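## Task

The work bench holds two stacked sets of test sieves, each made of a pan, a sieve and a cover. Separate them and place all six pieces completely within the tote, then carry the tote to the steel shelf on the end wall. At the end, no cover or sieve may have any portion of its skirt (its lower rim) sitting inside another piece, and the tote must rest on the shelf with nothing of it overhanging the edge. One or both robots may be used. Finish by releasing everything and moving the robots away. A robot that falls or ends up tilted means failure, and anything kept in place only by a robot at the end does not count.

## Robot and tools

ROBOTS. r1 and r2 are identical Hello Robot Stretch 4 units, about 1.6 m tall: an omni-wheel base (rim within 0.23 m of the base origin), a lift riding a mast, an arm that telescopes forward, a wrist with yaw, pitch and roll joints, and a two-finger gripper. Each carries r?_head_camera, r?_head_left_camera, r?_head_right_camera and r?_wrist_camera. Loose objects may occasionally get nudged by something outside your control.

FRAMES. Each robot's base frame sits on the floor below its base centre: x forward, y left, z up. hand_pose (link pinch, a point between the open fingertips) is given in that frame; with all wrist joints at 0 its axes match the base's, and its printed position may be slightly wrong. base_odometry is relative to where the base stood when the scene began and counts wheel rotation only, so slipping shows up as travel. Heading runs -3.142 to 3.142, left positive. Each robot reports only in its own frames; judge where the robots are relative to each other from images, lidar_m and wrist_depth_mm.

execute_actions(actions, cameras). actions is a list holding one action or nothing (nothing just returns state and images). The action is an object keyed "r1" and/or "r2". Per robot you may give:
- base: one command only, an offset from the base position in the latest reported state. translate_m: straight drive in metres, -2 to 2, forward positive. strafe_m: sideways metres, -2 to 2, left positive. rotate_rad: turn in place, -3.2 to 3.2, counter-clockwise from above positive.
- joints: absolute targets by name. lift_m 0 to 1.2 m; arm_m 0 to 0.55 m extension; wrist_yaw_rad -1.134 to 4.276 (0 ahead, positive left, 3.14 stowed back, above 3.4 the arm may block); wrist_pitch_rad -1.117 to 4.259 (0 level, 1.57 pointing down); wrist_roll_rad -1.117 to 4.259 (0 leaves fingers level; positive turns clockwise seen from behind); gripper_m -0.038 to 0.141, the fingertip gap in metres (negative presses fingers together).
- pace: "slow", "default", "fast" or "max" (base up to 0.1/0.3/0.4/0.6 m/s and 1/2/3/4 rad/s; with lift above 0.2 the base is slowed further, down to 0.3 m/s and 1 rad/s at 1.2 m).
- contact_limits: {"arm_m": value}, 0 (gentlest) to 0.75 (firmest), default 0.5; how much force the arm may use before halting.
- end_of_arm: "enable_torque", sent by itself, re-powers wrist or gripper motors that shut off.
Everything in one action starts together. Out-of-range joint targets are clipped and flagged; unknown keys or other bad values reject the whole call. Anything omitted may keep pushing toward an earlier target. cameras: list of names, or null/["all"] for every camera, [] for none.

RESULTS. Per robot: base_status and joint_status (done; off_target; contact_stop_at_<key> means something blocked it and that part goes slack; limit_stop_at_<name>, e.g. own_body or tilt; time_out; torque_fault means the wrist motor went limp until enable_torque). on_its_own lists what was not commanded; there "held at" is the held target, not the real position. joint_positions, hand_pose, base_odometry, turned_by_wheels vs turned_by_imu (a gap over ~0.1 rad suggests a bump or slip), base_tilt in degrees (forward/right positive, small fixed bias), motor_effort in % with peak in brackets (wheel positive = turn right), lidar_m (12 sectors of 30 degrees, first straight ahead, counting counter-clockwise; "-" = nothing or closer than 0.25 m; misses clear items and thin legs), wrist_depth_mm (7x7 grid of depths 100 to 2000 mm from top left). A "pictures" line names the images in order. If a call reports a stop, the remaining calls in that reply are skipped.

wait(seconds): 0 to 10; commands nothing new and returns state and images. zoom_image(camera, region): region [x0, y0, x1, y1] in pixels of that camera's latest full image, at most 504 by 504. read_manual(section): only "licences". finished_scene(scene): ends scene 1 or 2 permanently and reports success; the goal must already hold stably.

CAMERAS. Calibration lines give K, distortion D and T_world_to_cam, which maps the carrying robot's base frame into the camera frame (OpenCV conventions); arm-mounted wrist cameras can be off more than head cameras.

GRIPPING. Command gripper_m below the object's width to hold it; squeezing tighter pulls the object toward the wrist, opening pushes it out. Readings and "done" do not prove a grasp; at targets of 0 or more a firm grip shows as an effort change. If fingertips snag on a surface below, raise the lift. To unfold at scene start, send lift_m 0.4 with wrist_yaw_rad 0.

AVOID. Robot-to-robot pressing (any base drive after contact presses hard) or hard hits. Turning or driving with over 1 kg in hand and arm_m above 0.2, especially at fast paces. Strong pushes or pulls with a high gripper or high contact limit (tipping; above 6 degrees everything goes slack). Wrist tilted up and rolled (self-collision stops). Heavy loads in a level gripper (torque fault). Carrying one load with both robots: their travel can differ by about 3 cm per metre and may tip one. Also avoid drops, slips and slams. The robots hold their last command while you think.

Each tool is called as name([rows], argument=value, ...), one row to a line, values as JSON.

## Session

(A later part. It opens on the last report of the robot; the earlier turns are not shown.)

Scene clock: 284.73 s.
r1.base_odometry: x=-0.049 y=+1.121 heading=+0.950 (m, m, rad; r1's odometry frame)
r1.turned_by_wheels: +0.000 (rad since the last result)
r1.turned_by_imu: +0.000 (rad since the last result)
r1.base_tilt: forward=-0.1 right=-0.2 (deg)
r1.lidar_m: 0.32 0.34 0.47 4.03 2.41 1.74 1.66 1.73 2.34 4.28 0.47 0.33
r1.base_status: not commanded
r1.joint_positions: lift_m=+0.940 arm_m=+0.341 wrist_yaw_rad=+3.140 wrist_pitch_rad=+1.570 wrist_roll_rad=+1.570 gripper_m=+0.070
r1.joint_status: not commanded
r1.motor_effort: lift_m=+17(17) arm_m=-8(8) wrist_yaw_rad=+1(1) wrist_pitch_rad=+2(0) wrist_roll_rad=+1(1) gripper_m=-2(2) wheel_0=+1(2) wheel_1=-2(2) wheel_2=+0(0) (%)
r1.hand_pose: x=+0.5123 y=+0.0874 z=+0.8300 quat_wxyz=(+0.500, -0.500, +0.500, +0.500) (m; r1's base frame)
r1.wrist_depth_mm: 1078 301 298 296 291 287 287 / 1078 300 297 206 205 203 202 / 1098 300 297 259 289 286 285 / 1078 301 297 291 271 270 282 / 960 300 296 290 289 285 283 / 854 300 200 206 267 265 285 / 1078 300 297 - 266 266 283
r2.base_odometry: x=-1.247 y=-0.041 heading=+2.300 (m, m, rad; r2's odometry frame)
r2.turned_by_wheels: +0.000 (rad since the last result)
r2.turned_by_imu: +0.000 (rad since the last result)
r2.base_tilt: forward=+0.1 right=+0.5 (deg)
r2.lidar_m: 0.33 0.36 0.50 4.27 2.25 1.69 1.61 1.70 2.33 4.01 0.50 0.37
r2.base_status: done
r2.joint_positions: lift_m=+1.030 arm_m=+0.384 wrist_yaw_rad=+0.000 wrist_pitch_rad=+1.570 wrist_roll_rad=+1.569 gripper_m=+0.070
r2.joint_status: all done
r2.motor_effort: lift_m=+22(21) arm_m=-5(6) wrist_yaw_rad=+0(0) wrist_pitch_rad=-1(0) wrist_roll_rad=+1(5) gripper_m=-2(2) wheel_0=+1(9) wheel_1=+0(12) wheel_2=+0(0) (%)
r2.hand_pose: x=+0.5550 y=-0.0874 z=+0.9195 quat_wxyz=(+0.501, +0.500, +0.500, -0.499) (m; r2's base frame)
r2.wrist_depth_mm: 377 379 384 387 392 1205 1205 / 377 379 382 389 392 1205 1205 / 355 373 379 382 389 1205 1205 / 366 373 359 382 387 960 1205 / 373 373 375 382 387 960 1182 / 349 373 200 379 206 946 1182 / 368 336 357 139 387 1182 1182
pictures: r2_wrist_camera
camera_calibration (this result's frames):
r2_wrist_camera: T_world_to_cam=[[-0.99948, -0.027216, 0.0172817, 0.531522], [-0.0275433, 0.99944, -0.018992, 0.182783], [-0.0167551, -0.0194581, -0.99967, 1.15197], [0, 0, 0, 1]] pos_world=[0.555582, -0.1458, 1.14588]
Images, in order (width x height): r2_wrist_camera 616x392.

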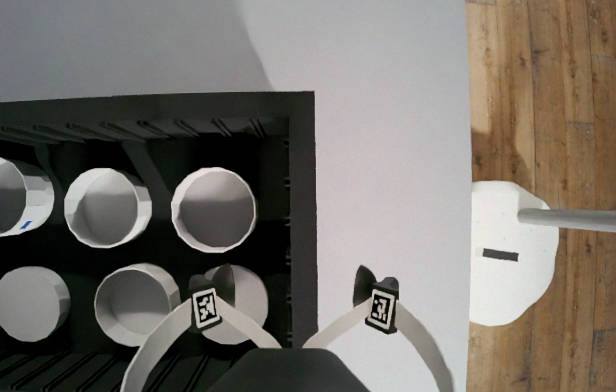

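execute_actions([
  {"r2":{"base":{"strafe_m":-0.012},"joints":{"lift_m":0.938}}},
], cameras=[])

execute_actions([
  {"r2":{"joints":{"gripper_m":-0.03}},"r1":{"joints":{"gripper_m":-0.03}}},
], cameras=["r2_wrist_camera","r1_wrist_camera"])

execute_actions([
  {"r2":{"joints":{"lift_m":0.998},"pace":"slow"},"r1":{"joints":{"lift_m":1.0},"pace":"slow"}},
], cameras=["r2_wrist_camera","r1_wrist_camera","r1_head_left_camera"])

Scene clock: 299.80 s.
r1.base_odometry: x=-0.049 y=+1.121 heading=+0.950 (m, m, rad; r1's odometry frame)
r1.turned_by_wheels: +0.000 (rad since the last result)
r1.turned_by_imu: +0.000 (rad since the last result)
r1.base_tilt: forward=-0.1 right=-0.2 (deg)
r1.lidar_m: 0.31 0.35 0.47 4.03 2.39 1.75 1.65 1.73 2.36 4.29 0.46 0.33
r1.base_status: not commanded
r1.joint_positions: lift_m=+0.940 arm_m=+0.341 wrist_yaw_rad=+3.140 wrist_pitch_rad=+1.570 wrist_roll_rad=+1.570 gripper_m=+0.070
r1.joint_status: not commanded
r1.motor_effort: lift_m=+17(17) arm_m=-8(8) wrist_yaw_rad=+1(1) wrist_pitch_rad=+0(1) wrist_roll_rad=-2(1) gripper_m=-2(2) wheel_0=+2(2) wheel_1=-2(2) wheel_2=+0(0) (%)
r1.hand_pose: x=+0.5123 y=+0.0874 z=+0.8300 quat_wxyz=(+0.500, -0.500, +0.500, +0.500) (m; r1's base frame)
r1.wrist_depth_mm: 1078 300 298 294 291 287 286 / 1060 300 297 207 204 204 202 / 1078 298 297 258 289 286 283 / 1060 300 298 290 271 270 281 / 976 300 298 290 290 285 283 / 866 301 200 207 266 265 285 / 1078 300 297 - 266 265 283
r2.base_odometry: x=-1.238 y=-0.033 heading=+2.300 (m, m, rad; r2's odometry frame)
r2.turned_by_wheels: +0.000 (rad since the last result)
r2.turned_by_imu: -0.001 (rad since the last result)
r2.base_tilt: forward=+0.1 right=+0.5 (deg)
r2.lidar_m: 0.33 0.35 0.51 4.29 2.26 1.69 1.63 1.68 2.33 4.01 0.49 0.34
r2.base_status: done
r2.joint_positions: lift_m=+0.938 arm_m=+0.384 wrist_yaw_rad=+0.000 wrist_pitch_rad=+1.570 wrist_roll_rad=+1.569 gripper_m=+0.070
r2.joint_status: all done
r2.motor_effort: lift_m=+15(20) arm_m=-5(5) wrist_yaw_rad=+0(0) wrist_pitch_rad=-1(1) wrist_roll_rad=+1(1) gripper_m=-2(2) wheel_0=+4(9) wheel_1=-3(7) wheel_2=+0(0) (%)
r2.hand_pose: x=+0.5550 y=-0.0874 z=+0.8280 quat_wxyz=(+0.501, +0.500, +0.500, -0.499) (m; r2's base frame)
r2.wrist_depth_mm: 286 289 291 294 296 300 1118 / 199 201 203 204 296 300 1098 / 282 285 287 247 296 298 1098 / 279 281 270 290 294 298 1098 / 279 268 270 287 294 297 866 / 281 282 200 203 206 297 866 / 278 263 264 139 291 294 1098
pictures: none
No camera images: the call's "cameras" was empty. Leave "cameras" out to get every camera's image.

Scene clock: 301.50 s.
r1.base_odometry: x=-0.049 y=+1.121 heading=+0.950 (m, m, rad; r1's odometry frame)
r1.turned_by_wheels: +0.000 (rad since the last result)
r1.turned_by_imu: +0.000 (rad since the last result)
r1.base_tilt: forward=+0.0 right=-0.1 (deg)
r1.lidar_m: 0.32 0.35 0.47 4.03 2.39 1.75 1.67 1.72 2.33 4.29 0.47 0.34
r1.base_status: not commanded
r1.joint_positions: lift_m=+0.940 arm_m=+0.341 wrist_yaw_rad=+3.140 wrist_pitch_rad=+1.572 wrist_roll_rad=+1.570 gripper_m=-0.029
r1.joint_status: all done
r1.motor_effort: lift_m=+19(20) arm_m=-8(8) wrist_yaw_rad=+1(2) wrist_pitch_rad=-6(5) wrist_roll_rad=+0(0) gripper_m=-19(19) wheel_0=+2(1) wheel_1=-2(2) wheel_2=+0(0) (%)
r1.hand_pose: x=+0.5128 y=+0.0874 z=+0.8298 quat_wxyz=(+0.501, -0.500, +0.500, +0.499) (m; r1's base frame)
r1.wrist_depth_mm: 1078 298 296 293 290 287 286 / 1060 300 297 195 193 193 196 / 1078 298 297 279 278 276 274 / 1078 298 297 281 259 259 273 / 976 300 297 203 278 277 273 / 854 298 296 194 184 259 274 / 1078 300 294 - 256 255 274
r2.base_odometry: x=-1.238 y=-0.033 heading=+2.300 (m, m, rad; r2's odometry frame)
r2.turned_by_wheels: +0.000 (rad since the last result)
r2.turned_by_imu: +0.000 (rad since the last result)
r2.base_tilt: forward=+0.1 right=+0.5 (deg)
r2.lidar_m: 0.32 0.37 0.51 4.28 2.25 1.67 1.62 1.69 2.37 4.01 0.49 0.38
r2.base_status: not commanded
r2.joint_positions: lift_m=+0.938 arm_m=+0.384 wrist_yaw_rad=+0.001 wrist_pitch_rad=+1.567 wrist_roll_rad=+1.569 gripper_m=-0.029
r2.joint_status: all done
r2.motor_effort: lift_m=+17(18) arm_m=-5(5) wrist_yaw_rad=-2(3) wrist_pitch_rad=+7(9) wrist_roll_rad=+1(1) gripper_m=-22(22) wheel_0=+4(4) wheel_1=-3(3) wheel_2=+0(0) (%)
r2.hand_pose: x=+0.5559 y=-0.0874 z=+0.8278 quat_wxyz=(+0.501, +0.500, +0.500, -0.499) (m; r2's base frame)
r2.wrist_depth_mm: 286 287 290 294 296 298 1098 / 190 193 195 197 296 297 1098 / 273 276 279 230 294 297 1098 / 271 268 262 281 293 296 1098 / 271 260 260 226 293 296 866 / 271 274 185 195 291 294 866 / 270 253 256 171 291 294 1098
pictures: r1_wrist_camera, r2_wrist_camera
camera_calibration (this result's frames):
r1_wrist_camera: T_world_to_cam=[[0.998354, -0.0218631, -0.053022, -0.448622], [-0.0229681, -0.99953, -0.0203217, 0.173647], [-0.0525528, 0.021506, -0.998387, 1.07886], [0, 0, 0, 1]] pos_world=[0.508569, 0.140555, 1.05686]
r2_wrist_camera: T_world_to_cam=[[-0.999505, -0.0279408, 0.0144851, 0.536237], [-0.0282148, 0.99942, -0.019069, 0.1815], [-0.0139439, -0.0194682, -0.999713, 1.05882], [0, 0, 0, 1]] pos_world=[0.555856, -0.145799, 1.05421]
Images, in order (width x height): r1_wrist_camera 616x392, r2_wrist_camera 616x392.

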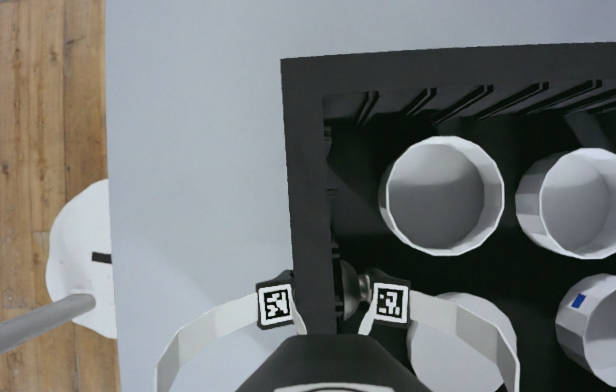

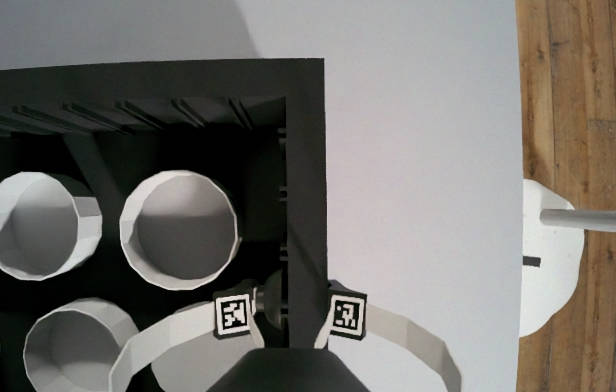

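Scene clock: 302.87 s.
r1.base_odometry: x=-0.049 y=+1.121 heading=+0.950 (m, m, rad; r1's odometry frame)
r1.turned_by_wheels: +0.000 (rad since the last result)
r1.turned_by_imu: +0.000 (rad since the last result)
r1.base_tilt: forward=+0.0 right=-0.2 (deg)
r1.lidar_m: 0.32 0.34 0.47 4.04 2.38 1.76 1.66 1.72 2.34 4.30 0.47 0.34
r1.base_status: not commanded
r1.joint_positions: lift_m=+1.000 arm_m=+0.341 wrist_yaw_rad=+3.140 wrist_pitch_rad=+1.572 wrist_roll_rad=+1.570 gripper_m=-0.029
r1.joint_status: all done
r1.motor_effort: lift_m=+25(26) arm_m=-8(8) wrist_yaw_rad=+2(1) wrist_pitch_rad=-4(4) wrist_roll_rad=+2(1) gripper_m=-20(19) wheel_0=+1(1) wheel_1=-3(2) wheel_2=+0(0) (%)
r1.hand_pose: x=+0.5128 y=+0.0874 z=+0.8893 quat_wxyz=(+0.501, -0.500, +0.500, +0.499) (m; r1's base frame)
r1.wrist_depth_mm: 1118 1138 355 353 351 345 343 / 1138 1138 357 195 194 193 196 / 1118 1118 355 281 278 276 274 / 1138 917 355 279 260 259 273 / 1118 904 355 203 277 277 273 / 917 904 353 194 184 259 274 / 1138 1118 357 - 255 255 273
r2.base_odometry: x=-1.238 y=-0.033 heading=+2.300 (m, m, rad; r2's odometry frame)
r2.turned_by_wheels: +0.000 (rad since the last result)
r2.turned_by_imu: +0.000 (rad since the last result)
r2.base_tilt: forward=+0.0 right=+0.6 (deg)
r2.lidar_m: 0.34 0.35 0.49 4.28 2.27 1.69 1.62 1.70 2.36 4.01 0.48 0.35
r2.base_status: not commanded
r2.joint_positions: lift_m=+0.998 arm_m=+0.384 wrist_yaw_rad=+0.001 wrist_pitch_rad=+1.567 wrist_roll_rad=+1.569 gripper_m=-0.029
r2.joint_status: all done
r2.motor_effort: lift_m=+23(24) arm_m=-5(5) wrist_yaw_rad=-2(3) wrist_pitch_rad=+7(7) wrist_roll_rad=+1(1) gripper_m=-23(23) wheel_0=+4(4) wheel_1=-3(3) wheel_2=+0(0) (%)
r2.hand_pose: x=+0.5559 y=-0.0874 z=+0.8873 quat_wxyz=(+0.501, +0.500, +0.500, -0.499) (m; r2's base frame)
r2.wrist_depth_mm: 343 347 349 353 355 1160 1160 / 190 193 195 196 355 359 1160 / 273 276 279 231 355 357 1160 / 271 267 262 281 353 357 1138 / 271 259 262 225 353 357 931 / 271 274 185 195 353 355 1160 / 270 254 254 171 351 1138 1160
pictures: r1_head_left_camera, r1_wrist_camera, r2_wrist_camera
camera_calibration (this result's frames):
r1_wrist_camera: T_world_to_cam=[[0.998355, -0.021835, -0.0530219, -0.445465], [-0.02294, -0.99953, -0.0203217, 0.174842], [-0.0525533, 0.0215046, -0.998387, 1.13828], [0, 0, 0, 1]] pos_world=[0.508563, 0.140555, 1.11638]
r2_wrist_camera: T_world_to_cam=[[-0.999505, -0.027941, 0.0144852, 0.535372], [-0.028215, 0.99942, -0.0190689, 0.182635], [-0.013944, -0.0194682, -0.999713, 1.1183], [0, 0, 0, 1]] pos_world=[0.555853, -0.145799, 1.1137]
Images, in order (width x height): r1_head_left_camera 420x672, r1_wrist_camera 616x392, r2_wrist_camera 616x392.

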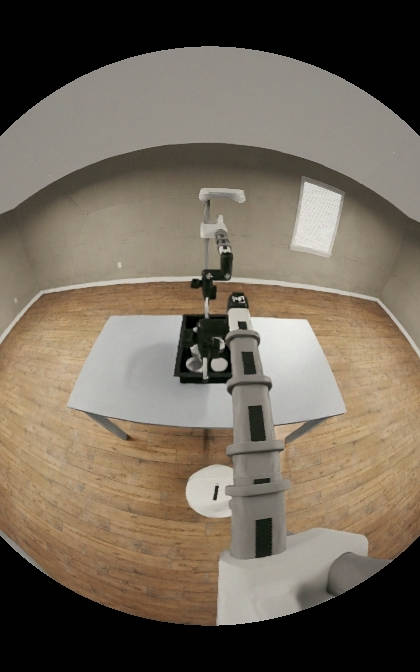

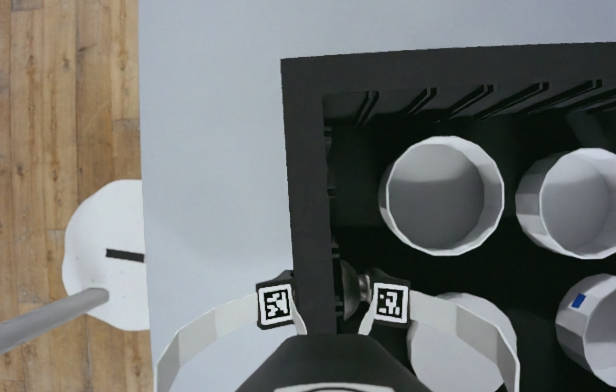

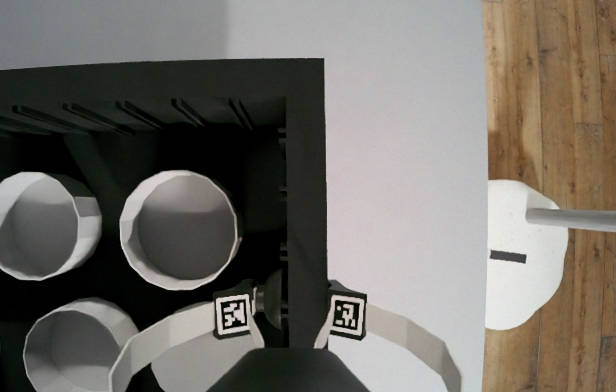

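Light load. Carry in steps.

execute_actions([
  {"r2":{"base":{"strafe_m":-1.0},"joints":{"lift_m":1.098}},"r1":{"base":{"strafe_m":1.0},"joints":{"lift_m":1.1}}},
], cameras=["r1_wrist_camera"])

Scene clock: 314.53 s.
r1.base_odometry: x=-0.862 y=+1.703 heading=+0.950 (m, m, rad; r1's odometry frame)
r1.turned_by_wheels: +0.000 (rad since the last result)
r1.turned_by_imu: +0.001 (rad since the last result)
r1.base_tilt: forward=+0.0 right=-0.1 (deg)
r1.lidar_m: 0.47 0.51 3.13 3.05 2.42 1.76 1.67 1.74 2.34 1.32 0.44 0.35
r1.base_status: done
r1.joint_positions: lift_m=+1.100 arm_m=+0.341 wrist_yaw_rad=+3.143 wrist_pitch_rad=+1.565 wrist_roll_rad=+1.570 gripper_m=-0.029
r1.joint_status: all done
r1.motor_effort: lift_m=+25(28) arm_m=-6(8) wrist_yaw_rad=-8(8) wrist_pitch_rad=+15(15) wrist_roll_rad=+0(1) gripper_m=-19(19) wheel_0=+1(9) wheel_1=+4(11) wheel_2=+0(0) (%)
r1.hand_pose: x=+0.5102 y=+0.0874 z=+0.9893 quat_wxyz=(+0.498, -0.499, +0.501, +0.502) (m; r1's base frame)
r1.wrist_depth_mm: 1229 1229 1205 1205 1205 1182 1160 / 1255 1229 1205 194 192 190 195 / 1255 1229 1205 258 272 273 272 / 1229 1008 1205 277 258 257 270 / 1255 1025 1042 204 277 273 270 / 1229 1008 182 193 182 273 272 / 1229 1205 1205 - 254 253 271
r2.base_odometry: x=-0.493 y=+0.634 heading=+2.300 (m, m, rad; r2's odometry frame)
r2.turned_by_wheels: +0.000 (rad since the last result)
r2.turned_by_imu: -0.004 (rad since the last result)
r2.base_tilt: forward=+0.1 right=+0.5 (deg)
r2.lidar_m: 0.51 0.37 0.48 1.45 2.31 1.71 1.62 1.73 2.37 3.01 3.11 0.55
r2.base_status: done
r2.joint_positions: lift_m=+1.098 arm_m=+0.384 wrist_yaw_rad=-0.002 wrist_pitch_rad=+1.575 wrist_roll_rad=+1.569 gripper_m=-0.029
r2.joint_status: all done
r2.motor_effort: lift_m=+23(25) arm_m=-3(5) wrist_yaw_rad=+6(5) wrist_pitch_rad=-15(15) wrist_roll_rad=+1(1) gripper_m=-24(24) wheel_0=+2(11) wheel_1=+2(7) wheel_2=+0(4) (%)
r2.hand_pose: x=+0.5531 y=-0.0874 z=+0.9874 quat_wxyz=(+0.499, +0.499, +0.501, -0.501) (m; r2's base frame)
r2.wrist_depth_mm: 1205 1229 1229 1255 1255 1255 1281 / 189 191 193 196 1229 1281 1255 / 271 273 277 281 1255 1281 1255 / 267 272 258 196 1255 1042 1281 / 267 258 259 196 1229 1042 1255 / 268 272 185 195 1025 1060 1255 / 267 252 253 176 1229 1255 1281
pictures: r1_wrist_camera
camera_calibration (this result's frames):
r1_wrist_camera: T_world_to_cam=[[0.998025, -0.0187114, -0.0599711, -0.430775], [-0.0199532, -0.999597, -0.0201744, 0.17515], [-0.0595695, 0.0213312, -0.997996, 1.24121], [0, 0, 0, 1]] pos_world=[0.507357, 0.140543, 1.21642]
Images, in order (width x height): r1_wrist_camera 616x392.

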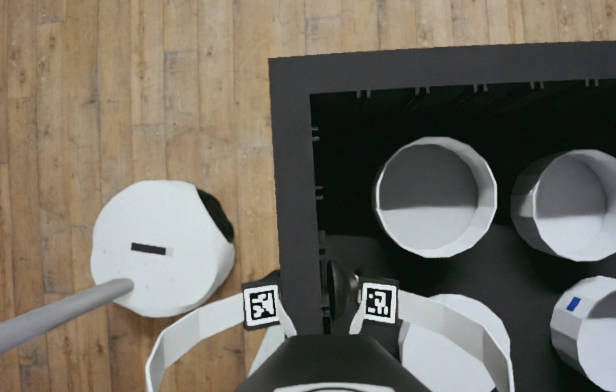

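execute_actions([
  {"r2":{"base":{"strafe_m":-1.2},"joints":{"arm_m":0.358}},"r1":{"base":{"strafe_m":1.22}}},
], cameras=[])

execute_actions([
  {"r2":{"base":{"strafe_m":-1.0},"joints":{"arm_m":0.335}},"r1":{"base":{"strafe_m":1.02}}},
], cameras=["r1_wrist_camera","r1_head_left_camera","r2_head_right_camera"])

Scene clock: 326.50 s.
r1.base_odometry: x=-1.855 y=+2.412 heading=+0.950 (m, m, rad; r1's odometry frame)
r1.turned_by_wheels: +0.000 (rad since the last result)
r1.turned_by_imu: +0.001 (rad since the last result)
r1.base_tilt: forward=+0.1 right=-0.3 (deg)
r1.lidar_m: 0.47 0.52 1.87 1.81 2.33 1.77 1.67 1.68 2.37 1.43 1.40 3.20
r1.base_status: done
r1.joint_positions: lift_m=+1.100 arm_m=+0.341 wrist_yaw_rad=+3.142 wrist_pitch_rad=+1.568 wrist_roll_rad=+1.570 gripper_m=-0.029
r1.joint_status: not commanded
r1.motor_effort: lift_m=+25(25) arm_m=-6(6) wrist_yaw_rad=-4(8) wrist_pitch_rad=+7(15) wrist_roll_rad=+0(0) gripper_m=-18(18) wheel_0=-1(8) wheel_1=+4(12) wheel_2=+0(0) (%)
r1.hand_pose: x=+0.5111 y=+0.0874 z=+0.9893 quat_wxyz=(+0.499, -0.500, +0.500, +0.501) (m; r1's base frame)
r1.wrist_depth_mm: 1255 1255 1205 1205 1182 1182 1138 / 1229 1229 1205 194 192 190 189 / 1255 1205 1205 277 276 273 271 / 1229 1025 1182 278 258 257 271 / 1229 1008 1025 208 277 273 271 / 1229 1008 184 193 182 273 272 / 1255 1205 1205 - 255 254 272
r2.base_odometry: x=+0.402 y=+1.434 heading=+2.301 (m, m, rad; r2's odometry frame)
r2.turned_by_wheels: +0.000 (rad since the last result)
r2.turned_by_imu: -0.005 (rad since the last result)
r2.base_tilt: forward=+0.1 right=+0.5 (deg)
r2.lidar_m: 0.50 3.19 1.40 1.42 2.31 1.71 1.65 1.71 2.31 1.83 1.88 0.52
r2.base_status: done
r2.joint_positions: lift_m=+1.098 arm_m=+0.359 wrist_yaw_rad=-0.002 wrist_pitch_rad=+1.572 wrist_roll_rad=+1.570 gripper_m=-0.029
r2.joint_status: all done
r2.motor_effort: lift_m=+22(23) arm_m=-4(7) wrist_yaw_rad=+5(6) wrist_pitch_rad=-6(19) wrist_roll_rad=-1(1) gripper_m=-22(24) wheel_0=+2(12) wheel_1=+0(11) wheel_2=+0(2) (%)
r2.hand_pose: x=+0.5292 y=-0.0874 z=+0.9874 quat_wxyz=(+0.500, +0.500, +0.500, -0.500) (m; r2's base frame)
r2.wrist_depth_mm: 1205 1229 1205 1255 1255 1255 1281 / 189 191 194 196 1255 1255 1255 / 271 274 278 226 1255 1255 1281 / 268 258 260 198 1229 1042 1281 / 268 257 259 195 1182 1025 1281 / 268 272 185 195 1042 1255 1281 / 267 252 254 165 1255 1255 1255
pictures: none
No camera images: the call's "cameras" was empty. Leave "cameras" out to get every camera's image.

Scene clock: 331.23 s.
r1.base_odometry: x=-2.685 y=+3.005 heading=+0.950 (m, m, rad; r1's odometry frame)
r1.turned_by_wheels: +0.000 (rad since the last result)
r1.turned_by_imu: -0.002 (rad since the last result)
r1.base_tilt: forward=+0.0 right=-0.1 (deg)
r1.lidar_m: 0.48 0.52 0.82 0.88 1.26 1.72 1.68 1.75 2.35 2.43 2.49 3.19
r1.base_status: done
r1.joint_positions: lift_m=+1.100 arm_m=+0.341 wrist_yaw_rad=+3.140 wrist_pitch_rad=+1.572 wrist_roll_rad=+1.570 gripper_m=-0.029
r1.joint_status: not commanded
r1.motor_effort: lift_m=+25(25) arm_m=-6(6) wrist_yaw_rad=+2(9) wrist_pitch_rad=-5(21) wrist_roll_rad=-1(1) gripper_m=-18(18) wheel_0=-1(16) wheel_1=+1(8) wheel_2=+0(2) (%)
r1.hand_pose: x=+0.5125 y=+0.0874 z=+0.9893 quat_wxyz=(+0.501, -0.500, +0.500, +0.499) (m; r1's base frame)
r1.wrist_depth_mm: 1205 1205 1205 1205 1205 1182 1182 / 1229 1205 1229 194 193 192 190 / 1229 1205 1229 279 277 270 274 / 1229 1025 1229 195 259 258 272 / 1255 1008 1042 194 279 272 272 / 1229 1008 1008 194 183 274 273 / 1229 1229 1205 - 254 254 273
r2.base_odometry: x=+1.147 y=+2.100 heading=+2.300 (m, m, rad; r2's odometry frame)
r2.turned_by_wheels: +0.000 (rad since the last result)
r2.turned_by_imu: -0.004 (rad since the last result)
r2.base_tilt: forward=+0.1 right=+0.5 (deg)
r2.lidar_m: 0.48 3.18 2.47 2.36 2.33 1.72 1.64 1.73 1.28 0.95 0.83 0.51
r2.base_status: done
r2.joint_positions: lift_m=+1.098 arm_m=+0.336 wrist_yaw_rad=-0.001 wrist_pitch_rad=+1.567 wrist_roll_rad=+1.571 gripper_m=-0.029
r2.joint_status: all done
r2.motor_effort: lift_m=+22(22) arm_m=-5(8) wrist_yaw_rad=+2(6) wrist_pitch_rad=+7(26) wrist_roll_rad=-2(3) gripper_m=-22(23) wheel_0=+0(9) wheel_1=-2(13) wheel_2=+0(1) (%)
r2.hand_pose: x=+0.5078 y=-0.0874 z=+0.9874 quat_wxyz=(+0.501, +0.501, +0.499, -0.499) (m; r2's base frame)
r2.wrist_depth_mm: 1205 1229 1229 1255 1255 1255 1255 / 191 193 196 197 1255 1255 1281 / 274 277 279 236 1255 1255 1281 / 272 259 262 196 1255 1025 1255 / 271 273 262 226 1098 1025 1255 / 270 271 185 195 1025 1229 1229 / 270 250 255 169 1229 1255 1255
pictures: r1_head_left_camera, r1_wrist_camera, r2_head_right_camera
camera_calibration (this result's frames):
r1_wrist_camera: T_world_to_cam=[[0.998334, -0.0223256, -0.0531974, -0.439558], [-0.0234348, -0.999519, -0.0203183, 0.177116], [-0.0527181, 0.0215311, -0.998377, 1.23821], [0, 0, 0, 1]] pos_world=[0.508252, 0.140557, 1.21641]
Images, in order (width x height): r1_head_left_camera 420x672, r1_wrist_camera 616x392, r2_head_right_camera 420x672.

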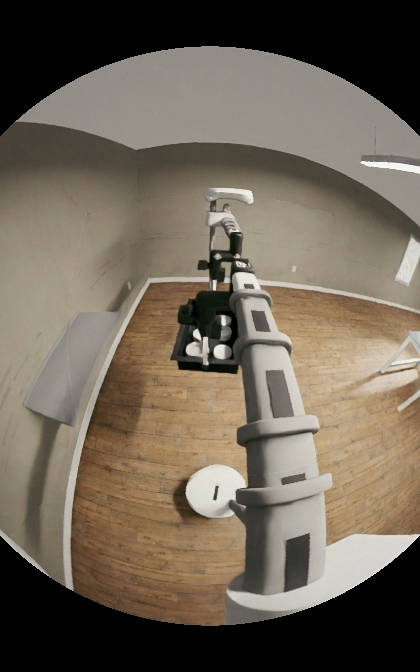

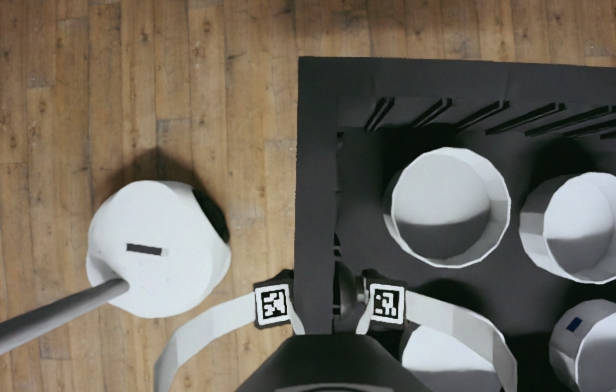

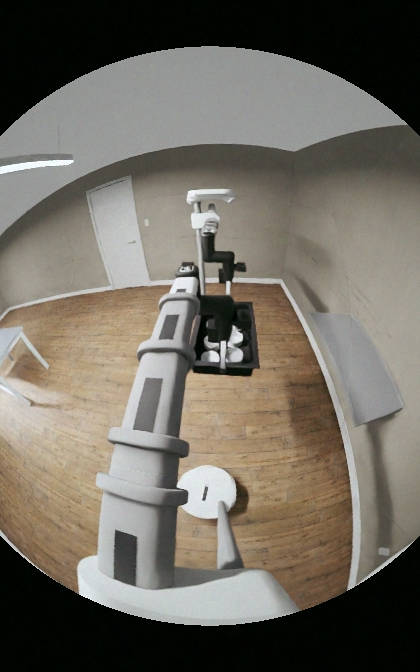

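execute_actions([
  {"r2":{"base":{"strafe_m":-0.22}},"r1":{"base":{"strafe_m":0.2}}},
], cameras=["r1_wrist_camera","r2_wrist_camera","r1_head_left_camera"])

Scene clock: 336.17 s.
r1.base_odometry: x=-2.847 y=+3.121 heading=+0.950 (m, m, rad; r1's odometry frame)
r1.turned_by_wheels: +0.000 (rad since the last result)
r1.turned_by_imu: +0.000 (rad since the last result)
r1.base_tilt: forward=+0.0 right=-0.2 (deg)
r1.lidar_m: 0.47 0.53 0.62 0.86 1.05 1.45 1.69 1.75 2.35 2.62 2.71 3.18
r1.base_status: done
r1.joint_positions: lift_m=+1.100 arm_m=+0.341 wrist_yaw_rad=+3.140 wrist_pitch_rad=+1.571 wrist_roll_rad=+1.570 gripper_m=-0.029
r1.joint_status: not commanded
r1.motor_effort: lift_m=+25(25) arm_m=-6(6) wrist_yaw_rad=+0(2) wrist_pitch_rad=-1(5) wrist_roll_rad=+0(2) gripper_m=-18(18) wheel_0=-2(12) wheel_1=+3(16) wheel_2=+0(2) (%)
r1.hand_pose: x=+0.5121 y=+0.0874 z=+0.9893 quat_wxyz=(+0.500, -0.500, +0.500, +0.500) (m; r1's base frame)
r1.wrist_depth_mm: 1229 1229 1205 1205 1205 1182 1160 / 1229 1229 1229 195 193 192 190 / 1229 1229 1229 252 277 276 273 / 1255 1008 1205 278 260 259 271 / 1229 1008 1042 204 277 274 272 / 1229 1008 183 193 185 274 273 / 1229 1229 1205 - 254 253 273
r2.base_odometry: x=+1.311 y=+2.247 heading=+2.301 (m, m, rad; r2's odometry frame)
r2.turned_by_wheels: +0.000 (rad since the last result)
r2.turned_by_imu: -0.002 (rad since the last result)
r2.base_tilt: forward=+0.1 right=+0.5 (deg)
r2.lidar_m: 0.45 3.19 2.69 2.61 2.34 1.74 1.65 1.46 1.07 0.96 0.62 0.51
r2.base_status: done
r2.joint_positions: lift_m=+1.098 arm_m=+0.336 wrist_yaw_rad=-0.001 wrist_pitch_rad=+1.568 wrist_roll_rad=+1.571 gripper_m=-0.029
r2.joint_status: not commanded
r2.motor_effort: lift_m=+22(22) arm_m=-5(5) wrist_yaw_rad=+2(3) wrist_pitch_rad=+4(8) wrist_roll_rad=-3(3) gripper_m=-22(23) wheel_0=+1(9) wheel_1=+0(8) wheel_2=+0(2) (%)
r2.hand_pose: x=+0.5074 y=-0.0874 z=+0.9874 quat_wxyz=(+0.500, +0.501, +0.499, -0.500) (m; r2's base frame)
r2.wrist_depth_mm: 1205 1229 1205 1229 1255 1281 1255 / 190 193 195 197 1255 1255 1281 / 272 276 279 282 1255 1255 1281 / 271 262 260 281 1229 1025 1255 / 270 258 260 279 1078 1025 1255 / 270 273 184 195 1025 1255 1281 / 268 252 254 168 1229 1229 1255
pictures: r1_head_left_camera, r1_wrist_camera, r2_wrist_camera
camera_calibration (this result's frames):
r1_wrist_camera: T_world_to_cam=[[0.998292, -0.0215046, -0.0543158, -0.438106], [-0.0226356, -0.999538, -0.0202943, 0.176676], [-0.0538543, 0.0214891, -0.998318, 1.23871], [0, 0, 0, 1]] pos_world=[0.508067, 0.140554, 1.21642]
r2_wrist_camera: T_world_to_cam=[[-0.999568, -0.0249613, 0.0154989, 0.484752], [-0.0252548, 0.9995, -0.0190377, 0.181652], [-0.0150159, -0.0194209, -0.999699, 1.21825], [0, 0, 0, 1]] pos_world=[0.507424, -0.145801, 1.21383]
Images, in order (width x height): r1_head_left_camera 420x672, r1_wrist_camera 616x392, r2_wrist_camera 616x392.

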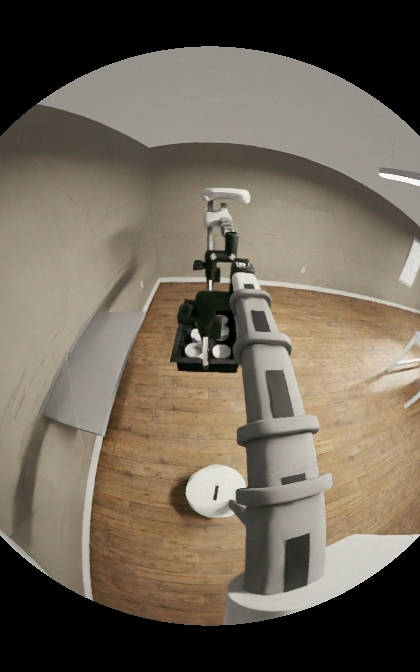

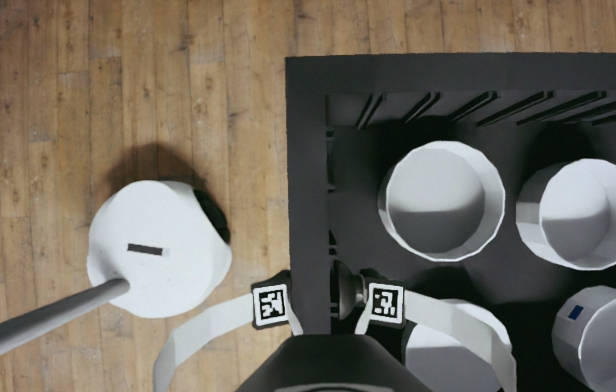

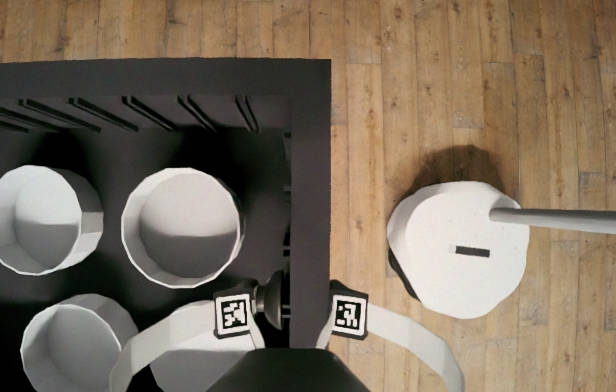

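execute_actions([
  {"r2":{"base":{"strafe_m":-0.69},"joints":{"arm_m":0.33}},"r1":{"base":{"strafe_m":0.69}}},
], cameras=["r1_wrist_camera","r2_wrist_camera","r1_head_right_camera"])

Scene clock: 343.37 s.
r1.base_odometry: x=-3.409 y=+3.522 heading=+0.951 (m, m, rad; r1's odometry frame)
r1.turned_by_wheels: +0.000 (rad since the last result)
r1.turned_by_imu: +0.000 (rad since the last result)
r1.base_tilt: forward=+0.0 right=-0.1 (deg)
r1.lidar_m: 0.25 0.25 0.31 0.31 0.33 0.46 1.28 1.76 2.40 3.30 3.44 0.25
r1.base_status: done
r1.joint_positions: lift_m=+1.100 arm_m=+0.341 wrist_yaw_rad=+3.141 wrist_pitch_rad=+1.570 wrist_roll_rad=+1.570 gripper_m=-0.029
r1.joint_status: not commanded
r1.motor_effort: lift_m=+25(25) arm_m=-6(6) wrist_yaw_rad=-1(1) wrist_pitch_rad=+1(5) wrist_roll_rad=-1(1) gripper_m=-19(18) wheel_0=+0(12) wheel_1=+3(12) wheel_2=+0(1) (%)
r1.hand_pose: x=+0.5119 y=+0.0874 z=+0.9893 quat_wxyz=(+0.500, -0.500, +0.500, +0.500) (m; r1's base frame)
r1.wrist_depth_mm: 375 392 397 402 410 418 413 / 539 462 455 195 194 192 191 / 976 459 459 279 277 274 274 / 1229 459 455 278 260 258 272 / 1229 459 459 204 277 274 271 / 1255 462 183 194 185 273 272 / 1255 462 455 - 254 253 272
r2.base_odometry: x=+1.825 y=+2.707 heading=+2.301 (m, m, rad; r2's odometry frame)
r2.turned_by_wheels: +0.000 (rad since the last result)
r2.turned_by_imu: -0.004 (rad since the last result)
r2.base_tilt: forward=+0.1 right=+0.5 (deg)
r2.lidar_m: 0.25 0.25 3.41 3.28 2.34 1.72 1.37 0.48 0.34 0.31 0.34 0.26
r2.base_status: done
r2.joint_positions: lift_m=+1.098 arm_m=+0.331 wrist_yaw_rad=+0.000 wrist_pitch_rad=+1.569 wrist_roll_rad=+1.571 gripper_m=-0.029
r2.joint_status: all done
r2.motor_effort: lift_m=+22(22) arm_m=-5(5) wrist_yaw_rad=+1(3) wrist_pitch_rad=+3(10) wrist_roll_rad=-2(3) gripper_m=-22(22) wheel_0=+2(9) wheel_1=+0(10) wheel_2=+0(1) (%)
r2.hand_pose: x=+0.5022 y=-0.0874 z=+0.9874 quat_wxyz=(+0.500, +0.501, +0.499, -0.500) (m; r2's base frame)
r2.wrist_depth_mm: 410 407 418 421 421 415 421 / 191 193 195 197 459 504 597 / 273 276 278 281 459 866 1182 / 270 263 260 281 459 462 1255 / 270 259 260 279 455 459 1255 / 270 273 185 195 455 1025 1255 / 267 252 253 167 452 1255 1255
pictures: r1_head_right_camera, r1_wrist_camera, r2_wrist_camera
camera_calibration (this result's frames):
r1_wrist_camera: T_world_to_cam=[[0.998267, -0.0212654, -0.0548755, -0.437378], [-0.0224075, -0.999543, -0.0202823, 0.176544], [-0.0544191, 0.0214768, -0.998287, 1.23896], [0, 0, 0, 1]] pos_world=[0.507999, 0.140553, 1.21642]
r2_wrist_camera: T_world_to_cam=[[-0.999544, -0.02551, 0.0161694, 0.478848], [-0.0258162, 0.999486, -0.0190202, 0.181784], [-0.0156759, -0.0194289, -0.999688, 1.2185], [0, 0, 0, 1]] pos_world=[0.502423, -0.145801, 1.21383]
Images, in order (width x height): r1_head_right_camera 420x672, r1_wrist_camera 616x392, r2_wrist_camera 616x392.

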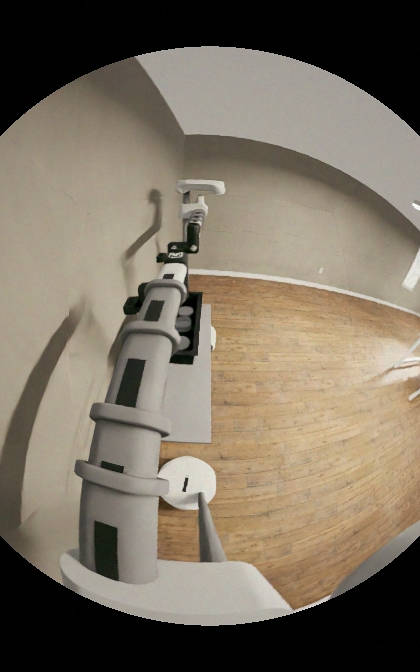

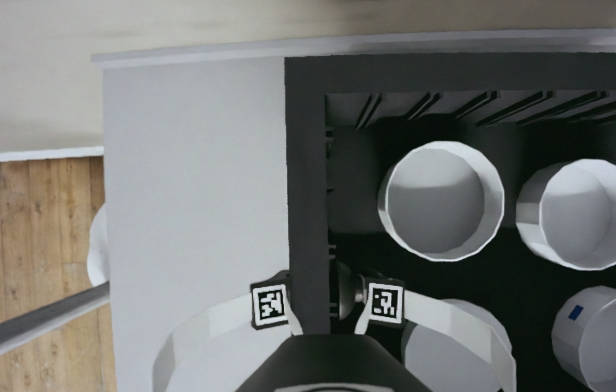

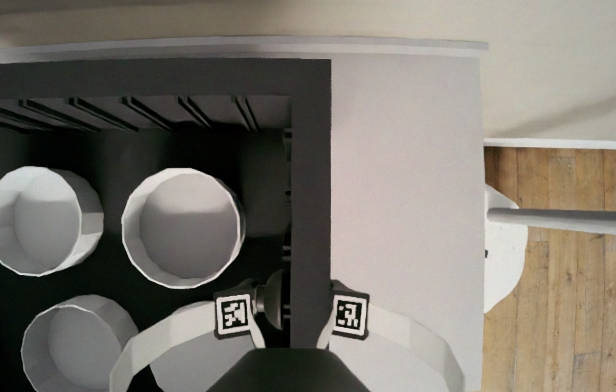

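Same height as the table. Shift 3 cm further and lower.

execute_actions([
  {"r2":{"base":{"strafe_m":-0.035},"joints":{"lift_m":0.934},"pace":"slow"},"r1":{"base":{"strafe_m":0.03},"joints":{"lift_m":0.938},"pace":"slow"}},
], cameras=[])

execute_actions([
  {"r2":{"joints":{"gripper_m":0.07}},"r1":{"joints":{"gripper_m":0.07}}},
], cameras=[])

execute_actions([
  {"r2":{"joints":{"lift_m":1.03}},"r1":{"joints":{"lift_m":1.03}}},
], cameras=[])

execute_actions([
  {"r2":{"base":{"translate_m":-0.3},"joints":{"arm_m":0}},"r1":{"base":{"translate_m":-0.3},"joints":{"arm_m":0}}},
], cameras=["r1_head_camera","r2_head_camera"])

Scene clock: 352.73 s.
r1.base_odometry: x=-3.433 y=+3.540 heading=+0.951 (m, m, rad; r1's odometry frame)
r1.turned_by_wheels: +0.000 (rad since the last result)
r1.turned_by_imu: +0.000 (rad since the last result)
r1.base_tilt: forward=+0.0 right=-0.1 (deg)
r1.lidar_m: 0.25 0.25 0.30 0.28 0.30 0.39 1.15 1.75 2.40 3.33 3.48 0.25
r1.base_status: done
r1.joint_positions: lift_m=+0.938 arm_m=+0.341 wrist_yaw_rad=+3.141 wrist_pitch_rad=+1.570 wrist_roll_rad=+1.570 gripper_m=-0.029
r1.joint_status: all done
r1.motor_effort: lift_m=+20(24) arm_m=-6(6) wrist_yaw_rad=-2(2) wrist_pitch_rad=+0(0) wrist_roll_rad=-1(0) gripper_m=-19(18) wheel_0=-3(8) wheel_1=+5(10) wheel_2=+0(1) (%)
r1.hand_pose: x=+0.5118 y=+0.0874 z=+0.8277 quat_wxyz=(+0.500, -0.500, +0.500, +0.500) (m; r1's base frame)
r1.wrist_depth_mm: 296 297 293 291 289 286 282 / 300 297 294 195 193 192 191 / 300 298 294 278 277 276 274 / 301 298 294 278 259 258 271 / 300 297 296 204 277 276 272 / 300 297 184 193 185 274 274 / 300 297 294 - 255 254 274
r2.base_odometry: x=+1.851 y=+2.730 heading=+2.301 (m, m, rad; r2's odometry frame)
r2.turned_by_wheels: +0.000 (rad since the last result)
r2.turned_by_imu: -0.001 (rad since the last result)
r2.base_tilt: forward=+0.2 right=+0.5 (deg)
r2.lidar_m: 0.25 0.26 3.46 3.30 2.35 1.72 1.17 0.44 0.30 0.26 0.30 0.25
r2.base_status: done
r2.joint_positions: lift_m=+0.934 arm_m=+0.331 wrist_yaw_rad=+0.000 wrist_pitch_rad=+1.569 wrist_roll_rad=+1.570 gripper_m=-0.029
r2.joint_status: all done
r2.motor_effort: lift_m=+17(21) arm_m=-4(5) wrist_yaw_rad=+1(2) wrist_pitch_rad=+1(2) wrist_roll_rad=-2(3) gripper_m=-21(23) wheel_0=+3(7) wheel_1=-1(7) wheel_2=+0(2) (%)
r2.hand_pose: x=+0.5021 y=-0.0874 z=+0.8238 quat_wxyz=(+0.500, +0.500, +0.500, -0.500) (m; r2's base frame)
r2.wrist_depth_mm: 281 283 286 290 291 294 296 / 190 192 195 196 290 294 296 / 271 273 278 247 290 293 296 / 268 265 260 281 290 293 294 / 268 258 260 279 289 291 293 / 268 273 184 195 287 291 294 / 267 251 254 167 289 291 293
pictures: none
No camera images: the call's "cameras" was empty. Leave "cameras" out to get every camera's image.

Scene clock: 354.43 s.
r1.base_odometry: x=-3.433 y=+3.540 heading=+0.951 (m, m, rad; r1's odometry frame)
r1.turned_by_wheels: +0.000 (rad since the last result)
r1.turned_by_imu: +0.000 (rad since the last result)
r1.base_tilt: forward=+0.0 right=-0.2 (deg)
r1.lidar_m: 0.25 0.25 0.30 0.28 0.29 0.41 1.13 1.75 2.37 3.33 3.49 0.25
r1.base_status: not commanded
r1.joint_positions: lift_m=+0.938 arm_m=+0.341 wrist_yaw_rad=+3.140 wrist_pitch_rad=+1.569 wrist_roll_rad=+1.570 gripper_m=+0.070
r1.joint_status: all done
r1.motor_effort: lift_m=+20(20) arm_m=-6(6) wrist_yaw_rad=-1(2) wrist_pitch_rad=+3(6) wrist_roll_rad=+0(0) gripper_m=-1(19) wheel_0=-3(3) wheel_1=+5(5) wheel_2=+0(0) (%)
r1.hand_pose: x=+0.5116 y=+0.0874 z=+0.8277 quat_wxyz=(+0.500, -0.500, +0.500, +0.500) (m; r1's base frame)
r1.wrist_depth_mm: 296 297 294 293 290 285 285 / 301 298 296 204 202 200 199 / 303 297 296 252 286 283 282 / 301 298 296 287 270 267 279 / 300 298 294 289 286 282 279 / 301 298 200 204 263 282 281 / 301 298 294 - 265 263 281
r2.base_odometry: x=+1.851 y=+2.730 heading=+2.301 (m, m, rad; r2's odometry frame)
r2.turned_by_wheels: +0.000 (rad since the last result)
r2.turned_by_imu: +0.000 (rad since the last result)
r2.base_tilt: forward=+0.1 right=+0.5 (deg)
r2.lidar_m: 0.25 0.25 3.46 3.33 2.38 1.74 1.18 0.44 0.30 0.28 0.29 0.25
r2.base_status: not commanded
r2.joint_positions: lift_m=+0.934 arm_m=+0.331 wrist_yaw_rad=+0.000 wrist_pitch_rad=+1.571 wrist_roll_rad=+1.570 gripper_m=+0.070
r2.joint_status: all done
r2.motor_effort: lift_m=+18(17) arm_m=-4(4) wrist_yaw_rad=+1(1) wrist_pitch_rad=-3(6) wrist_roll_rad=-2(2) gripper_m=-2(24) wheel_0=+3(3) wheel_1=-1(1) wheel_2=+0(0) (%)
r2.hand_pose: x=+0.5018 y=-0.0874 z=+0.8238 quat_wxyz=(+0.500, +0.500, +0.500, -0.500) (m; r2's base frame)
r2.wrist_depth_mm: 282 285 287 290 293 294 298 / 195 197 198 200 293 296 297 / 277 281 283 246 291 296 297 / 274 265 265 285 291 294 296 / 274 263 264 285 290 293 294 / 276 278 201 199 206 293 294 / 274 259 259 139 289 293 294
pictures: none
No camera images: the call's "cameras" was empty. Leave "cameras" out to get every camera's image.

Scene clock: 355.83 s.
r1.base_odometry: x=-3.433 y=+3.540 heading=+0.951 (m, m, rad; r1's odometry frame)
r1.turned_by_wheels: +0.000 (rad since the last result)
r1.turned_by_imu: +0.000 (rad since the last result)
r1.base_tilt: forward=+0.0 right=-0.2 (deg)
r1.lidar_m: 0.25 0.25 0.30 0.28 0.30 0.41 1.14 1.76 2.39 3.33 3.48 0.25
r1.base_status: not commanded
r1.joint_positions: lift_m=+1.030 arm_m=+0.341 wrist_yaw_rad=+3.140 wrist_pitch_rad=+1.570 wrist_roll_rad=+1.570 gripper_m=+0.070
r1.joint_status: all done
r1.motor_effort: lift_m=+23(21) arm_m=-6(6) wrist_yaw_rad=+0(0) wrist_pitch_rad=+2(2) wrist_roll_rad=+1(1) gripper_m=-1(2) wheel_0=-3(3) wheel_1=+5(5) wheel_2=+0(0) (%)
r1.hand_pose: x=+0.5117 y=+0.0874 z=+0.9195 quat_wxyz=(+0.500, -0.500, +0.500, +0.500) (m; r1's base frame)
r1.wrist_depth_mm: 317 330 334 340 347 349 349 / 407 392 389 387 379 373 373 / 691 392 387 298 359 373 370 / 1160 394 389 382 359 370 368 / 1160 392 389 379 377 373 370 / 750 392 200 379 353 370 368 / 1182 392 387 - 357 351 343
r2.base_odometry: x=+1.851 y=+2.730 heading=+2.301 (m, m, rad; r2's odometry frame)
r2.turned_by_wheels: +0.000 (rad since the last result)
r2.turned_by_imu: +0.000 (rad since the last result)
r2.base_tilt: forward=+0.1 right=+0.5 (deg)
r2.lidar_m: 0.25 0.25 3.47 3.32 2.34 1.71 1.18 0.43 0.31 0.27 0.30 0.25
r2.base_status: not commanded
r2.joint_positions: lift_m=+1.030 arm_m=+0.331 wrist_yaw_rad=+0.000 wrist_pitch_rad=+1.570 wrist_roll_rad=+1.570 gripper_m=+0.070
r2.joint_status: all done
r2.motor_effort: lift_m=+21(23) arm_m=-4(5) wrist_yaw_rad=+1(1) wrist_pitch_rad=-2(2) wrist_roll_rad=-2(2) gripper_m=-3(1) wheel_0=+3(3) wheel_1=-1(1) wheel_2=+0(0) (%)
r2.hand_pose: x=+0.5018 y=-0.0874 z=+0.9195 quat_wxyz=(+0.500, +0.500, +0.500, -0.500) (m; r2's base frame)
r2.wrist_depth_mm: 338 336 345 349 349 342 345 / 375 379 384 384 389 394 488 / 303 319 332 382 389 394 976 / 364 373 362 379 389 392 1182 / 370 375 362 382 387 392 1205 / 349 370 200 379 207 389 1182 / 370 345 357 139 384 389 1182
pictures: none
No camera images: the call's "cameras" was empty. Leave "cameras" out to get every camera's image.

Scene clock: 358.30 s.
r1.base_odometry: x=-3.607 y=+3.296 heading=+0.950 (m, m, rad; r1's odometry frame)
r1.turned_by_wheels: +0.000 (rad since the last result)
r1.turned_by_imu: +0.000 (rad since the last result)
r1.base_tilt: forward=+0.0 right=-0.2 (deg)
r1.lidar_m: 0.51 0.43 0.30 0.27 0.30 0.42 1.15 1.44 1.97 3.39 3.49 0.53
r1.base_status: done
r1.joint_positions: lift_m=+1.030 arm_m=+0.004 wrist_yaw_rad=+3.140 wrist_pitch_rad=+1.570 wrist_roll_rad=+1.570 gripper_m=+0.070
r1.joint_status: all done
joint sent to its limit — the command would take r1.arm_m past its lower limit, so that joint was sent only as far as its limit.
r1.motor_effort: lift_m=+22(23) arm_m=-8(6) wrist_yaw_rad=+0(0) wrist_pitch_rad=+1(2) wrist_roll_rad=+0(1) gripper_m=-3(3) wheel_0=-4(11) wheel_1=-4(6) wheel_2=+4(12) (%)
r1.hand_pose: x=+0.1743 y=+0.0874 z=+0.9196 quat_wxyz=(+0.500, -0.500, +0.500, +0.500) (m; r1's base frame)
r1.wrist_depth_mm: 309 322 324 330 338 351 353 / 439 462 480 500 512 525 535 / 798 854 917 991 1042 1025 1060 / 1160 1160 946 1138 1138 1118 1098 / 1182 1160 931 931 1118 1118 1118 / 1182 1160 199 931 1138 1098 1118 / 1182 521 1138 - 1118 1118 1098
r2.base_odometry: x=+2.051 y=+2.507 heading=+2.300 (m, m, rad; r2's odometry frame)
r2.turned_by_wheels: +0.000 (rad since the last result)
r2.turned_by_imu: +0.001 (rad since the last result)
r2.base_tilt: forward=+0.2 right=+0.6 (deg)
r2.lidar_m: 0.52 3.50 3.46 3.36 1.94 1.41 1.20 0.42 0.31 0.28 0.30 0.41
r2.base_status: done
r2.joint_positions: lift_m=+1.030 arm_m=+0.001 wrist_yaw_rad=+0.000 wrist_pitch_rad=+1.570 wrist_roll_rad=+1.570 gripper_m=+0.070
r2.joint_status: all done
r2.motor_effort: lift_m=+21(21) arm_m=-5(6) wrist_yaw_rad=+0(1) wrist_pitch_rad=-1(2) wrist_roll_rad=-2(1) gripper_m=-2(2) wheel_0=-2(6) wheel_1=-4(7) wheel_2=+1(12) (%)
r2.hand_pose: x=+0.1720 y=-0.0874 z=+0.9195 quat_wxyz=(+0.500, +0.500, +0.500, -0.500) (m; r2's base frame)
r2.wrist_depth_mm: 338 336 345 351 349 342 345 / 469 488 500 512 508 500 488 / 904 946 976 1008 1008 991 960 / 1138 1160 1160 1160 960 1182 1182 / 1118 1138 1138 946 946 1182 320 / 1138 1138 200 960 206 1160 1205 / 1118 1138 1138 139 1160 1160 1182
pictures: r1_head_camera, r2_head_camera
Images, in order (width x height): r1_head_camera 420x560, r2_head_camera 420x560.

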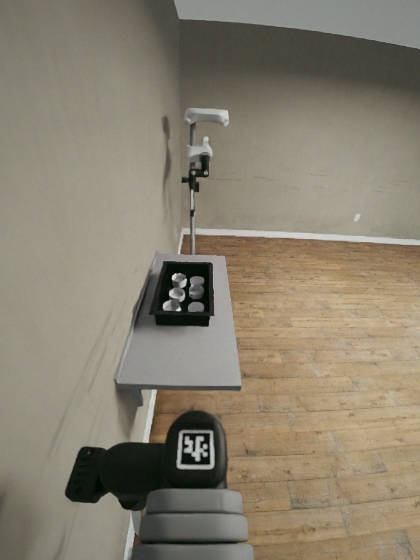

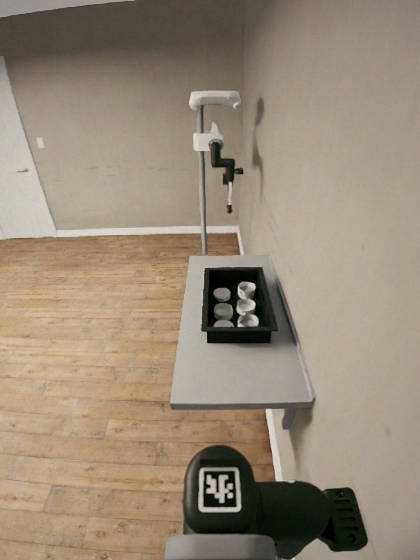

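finished_scene(scene=1)

The scene is finished: the task was done.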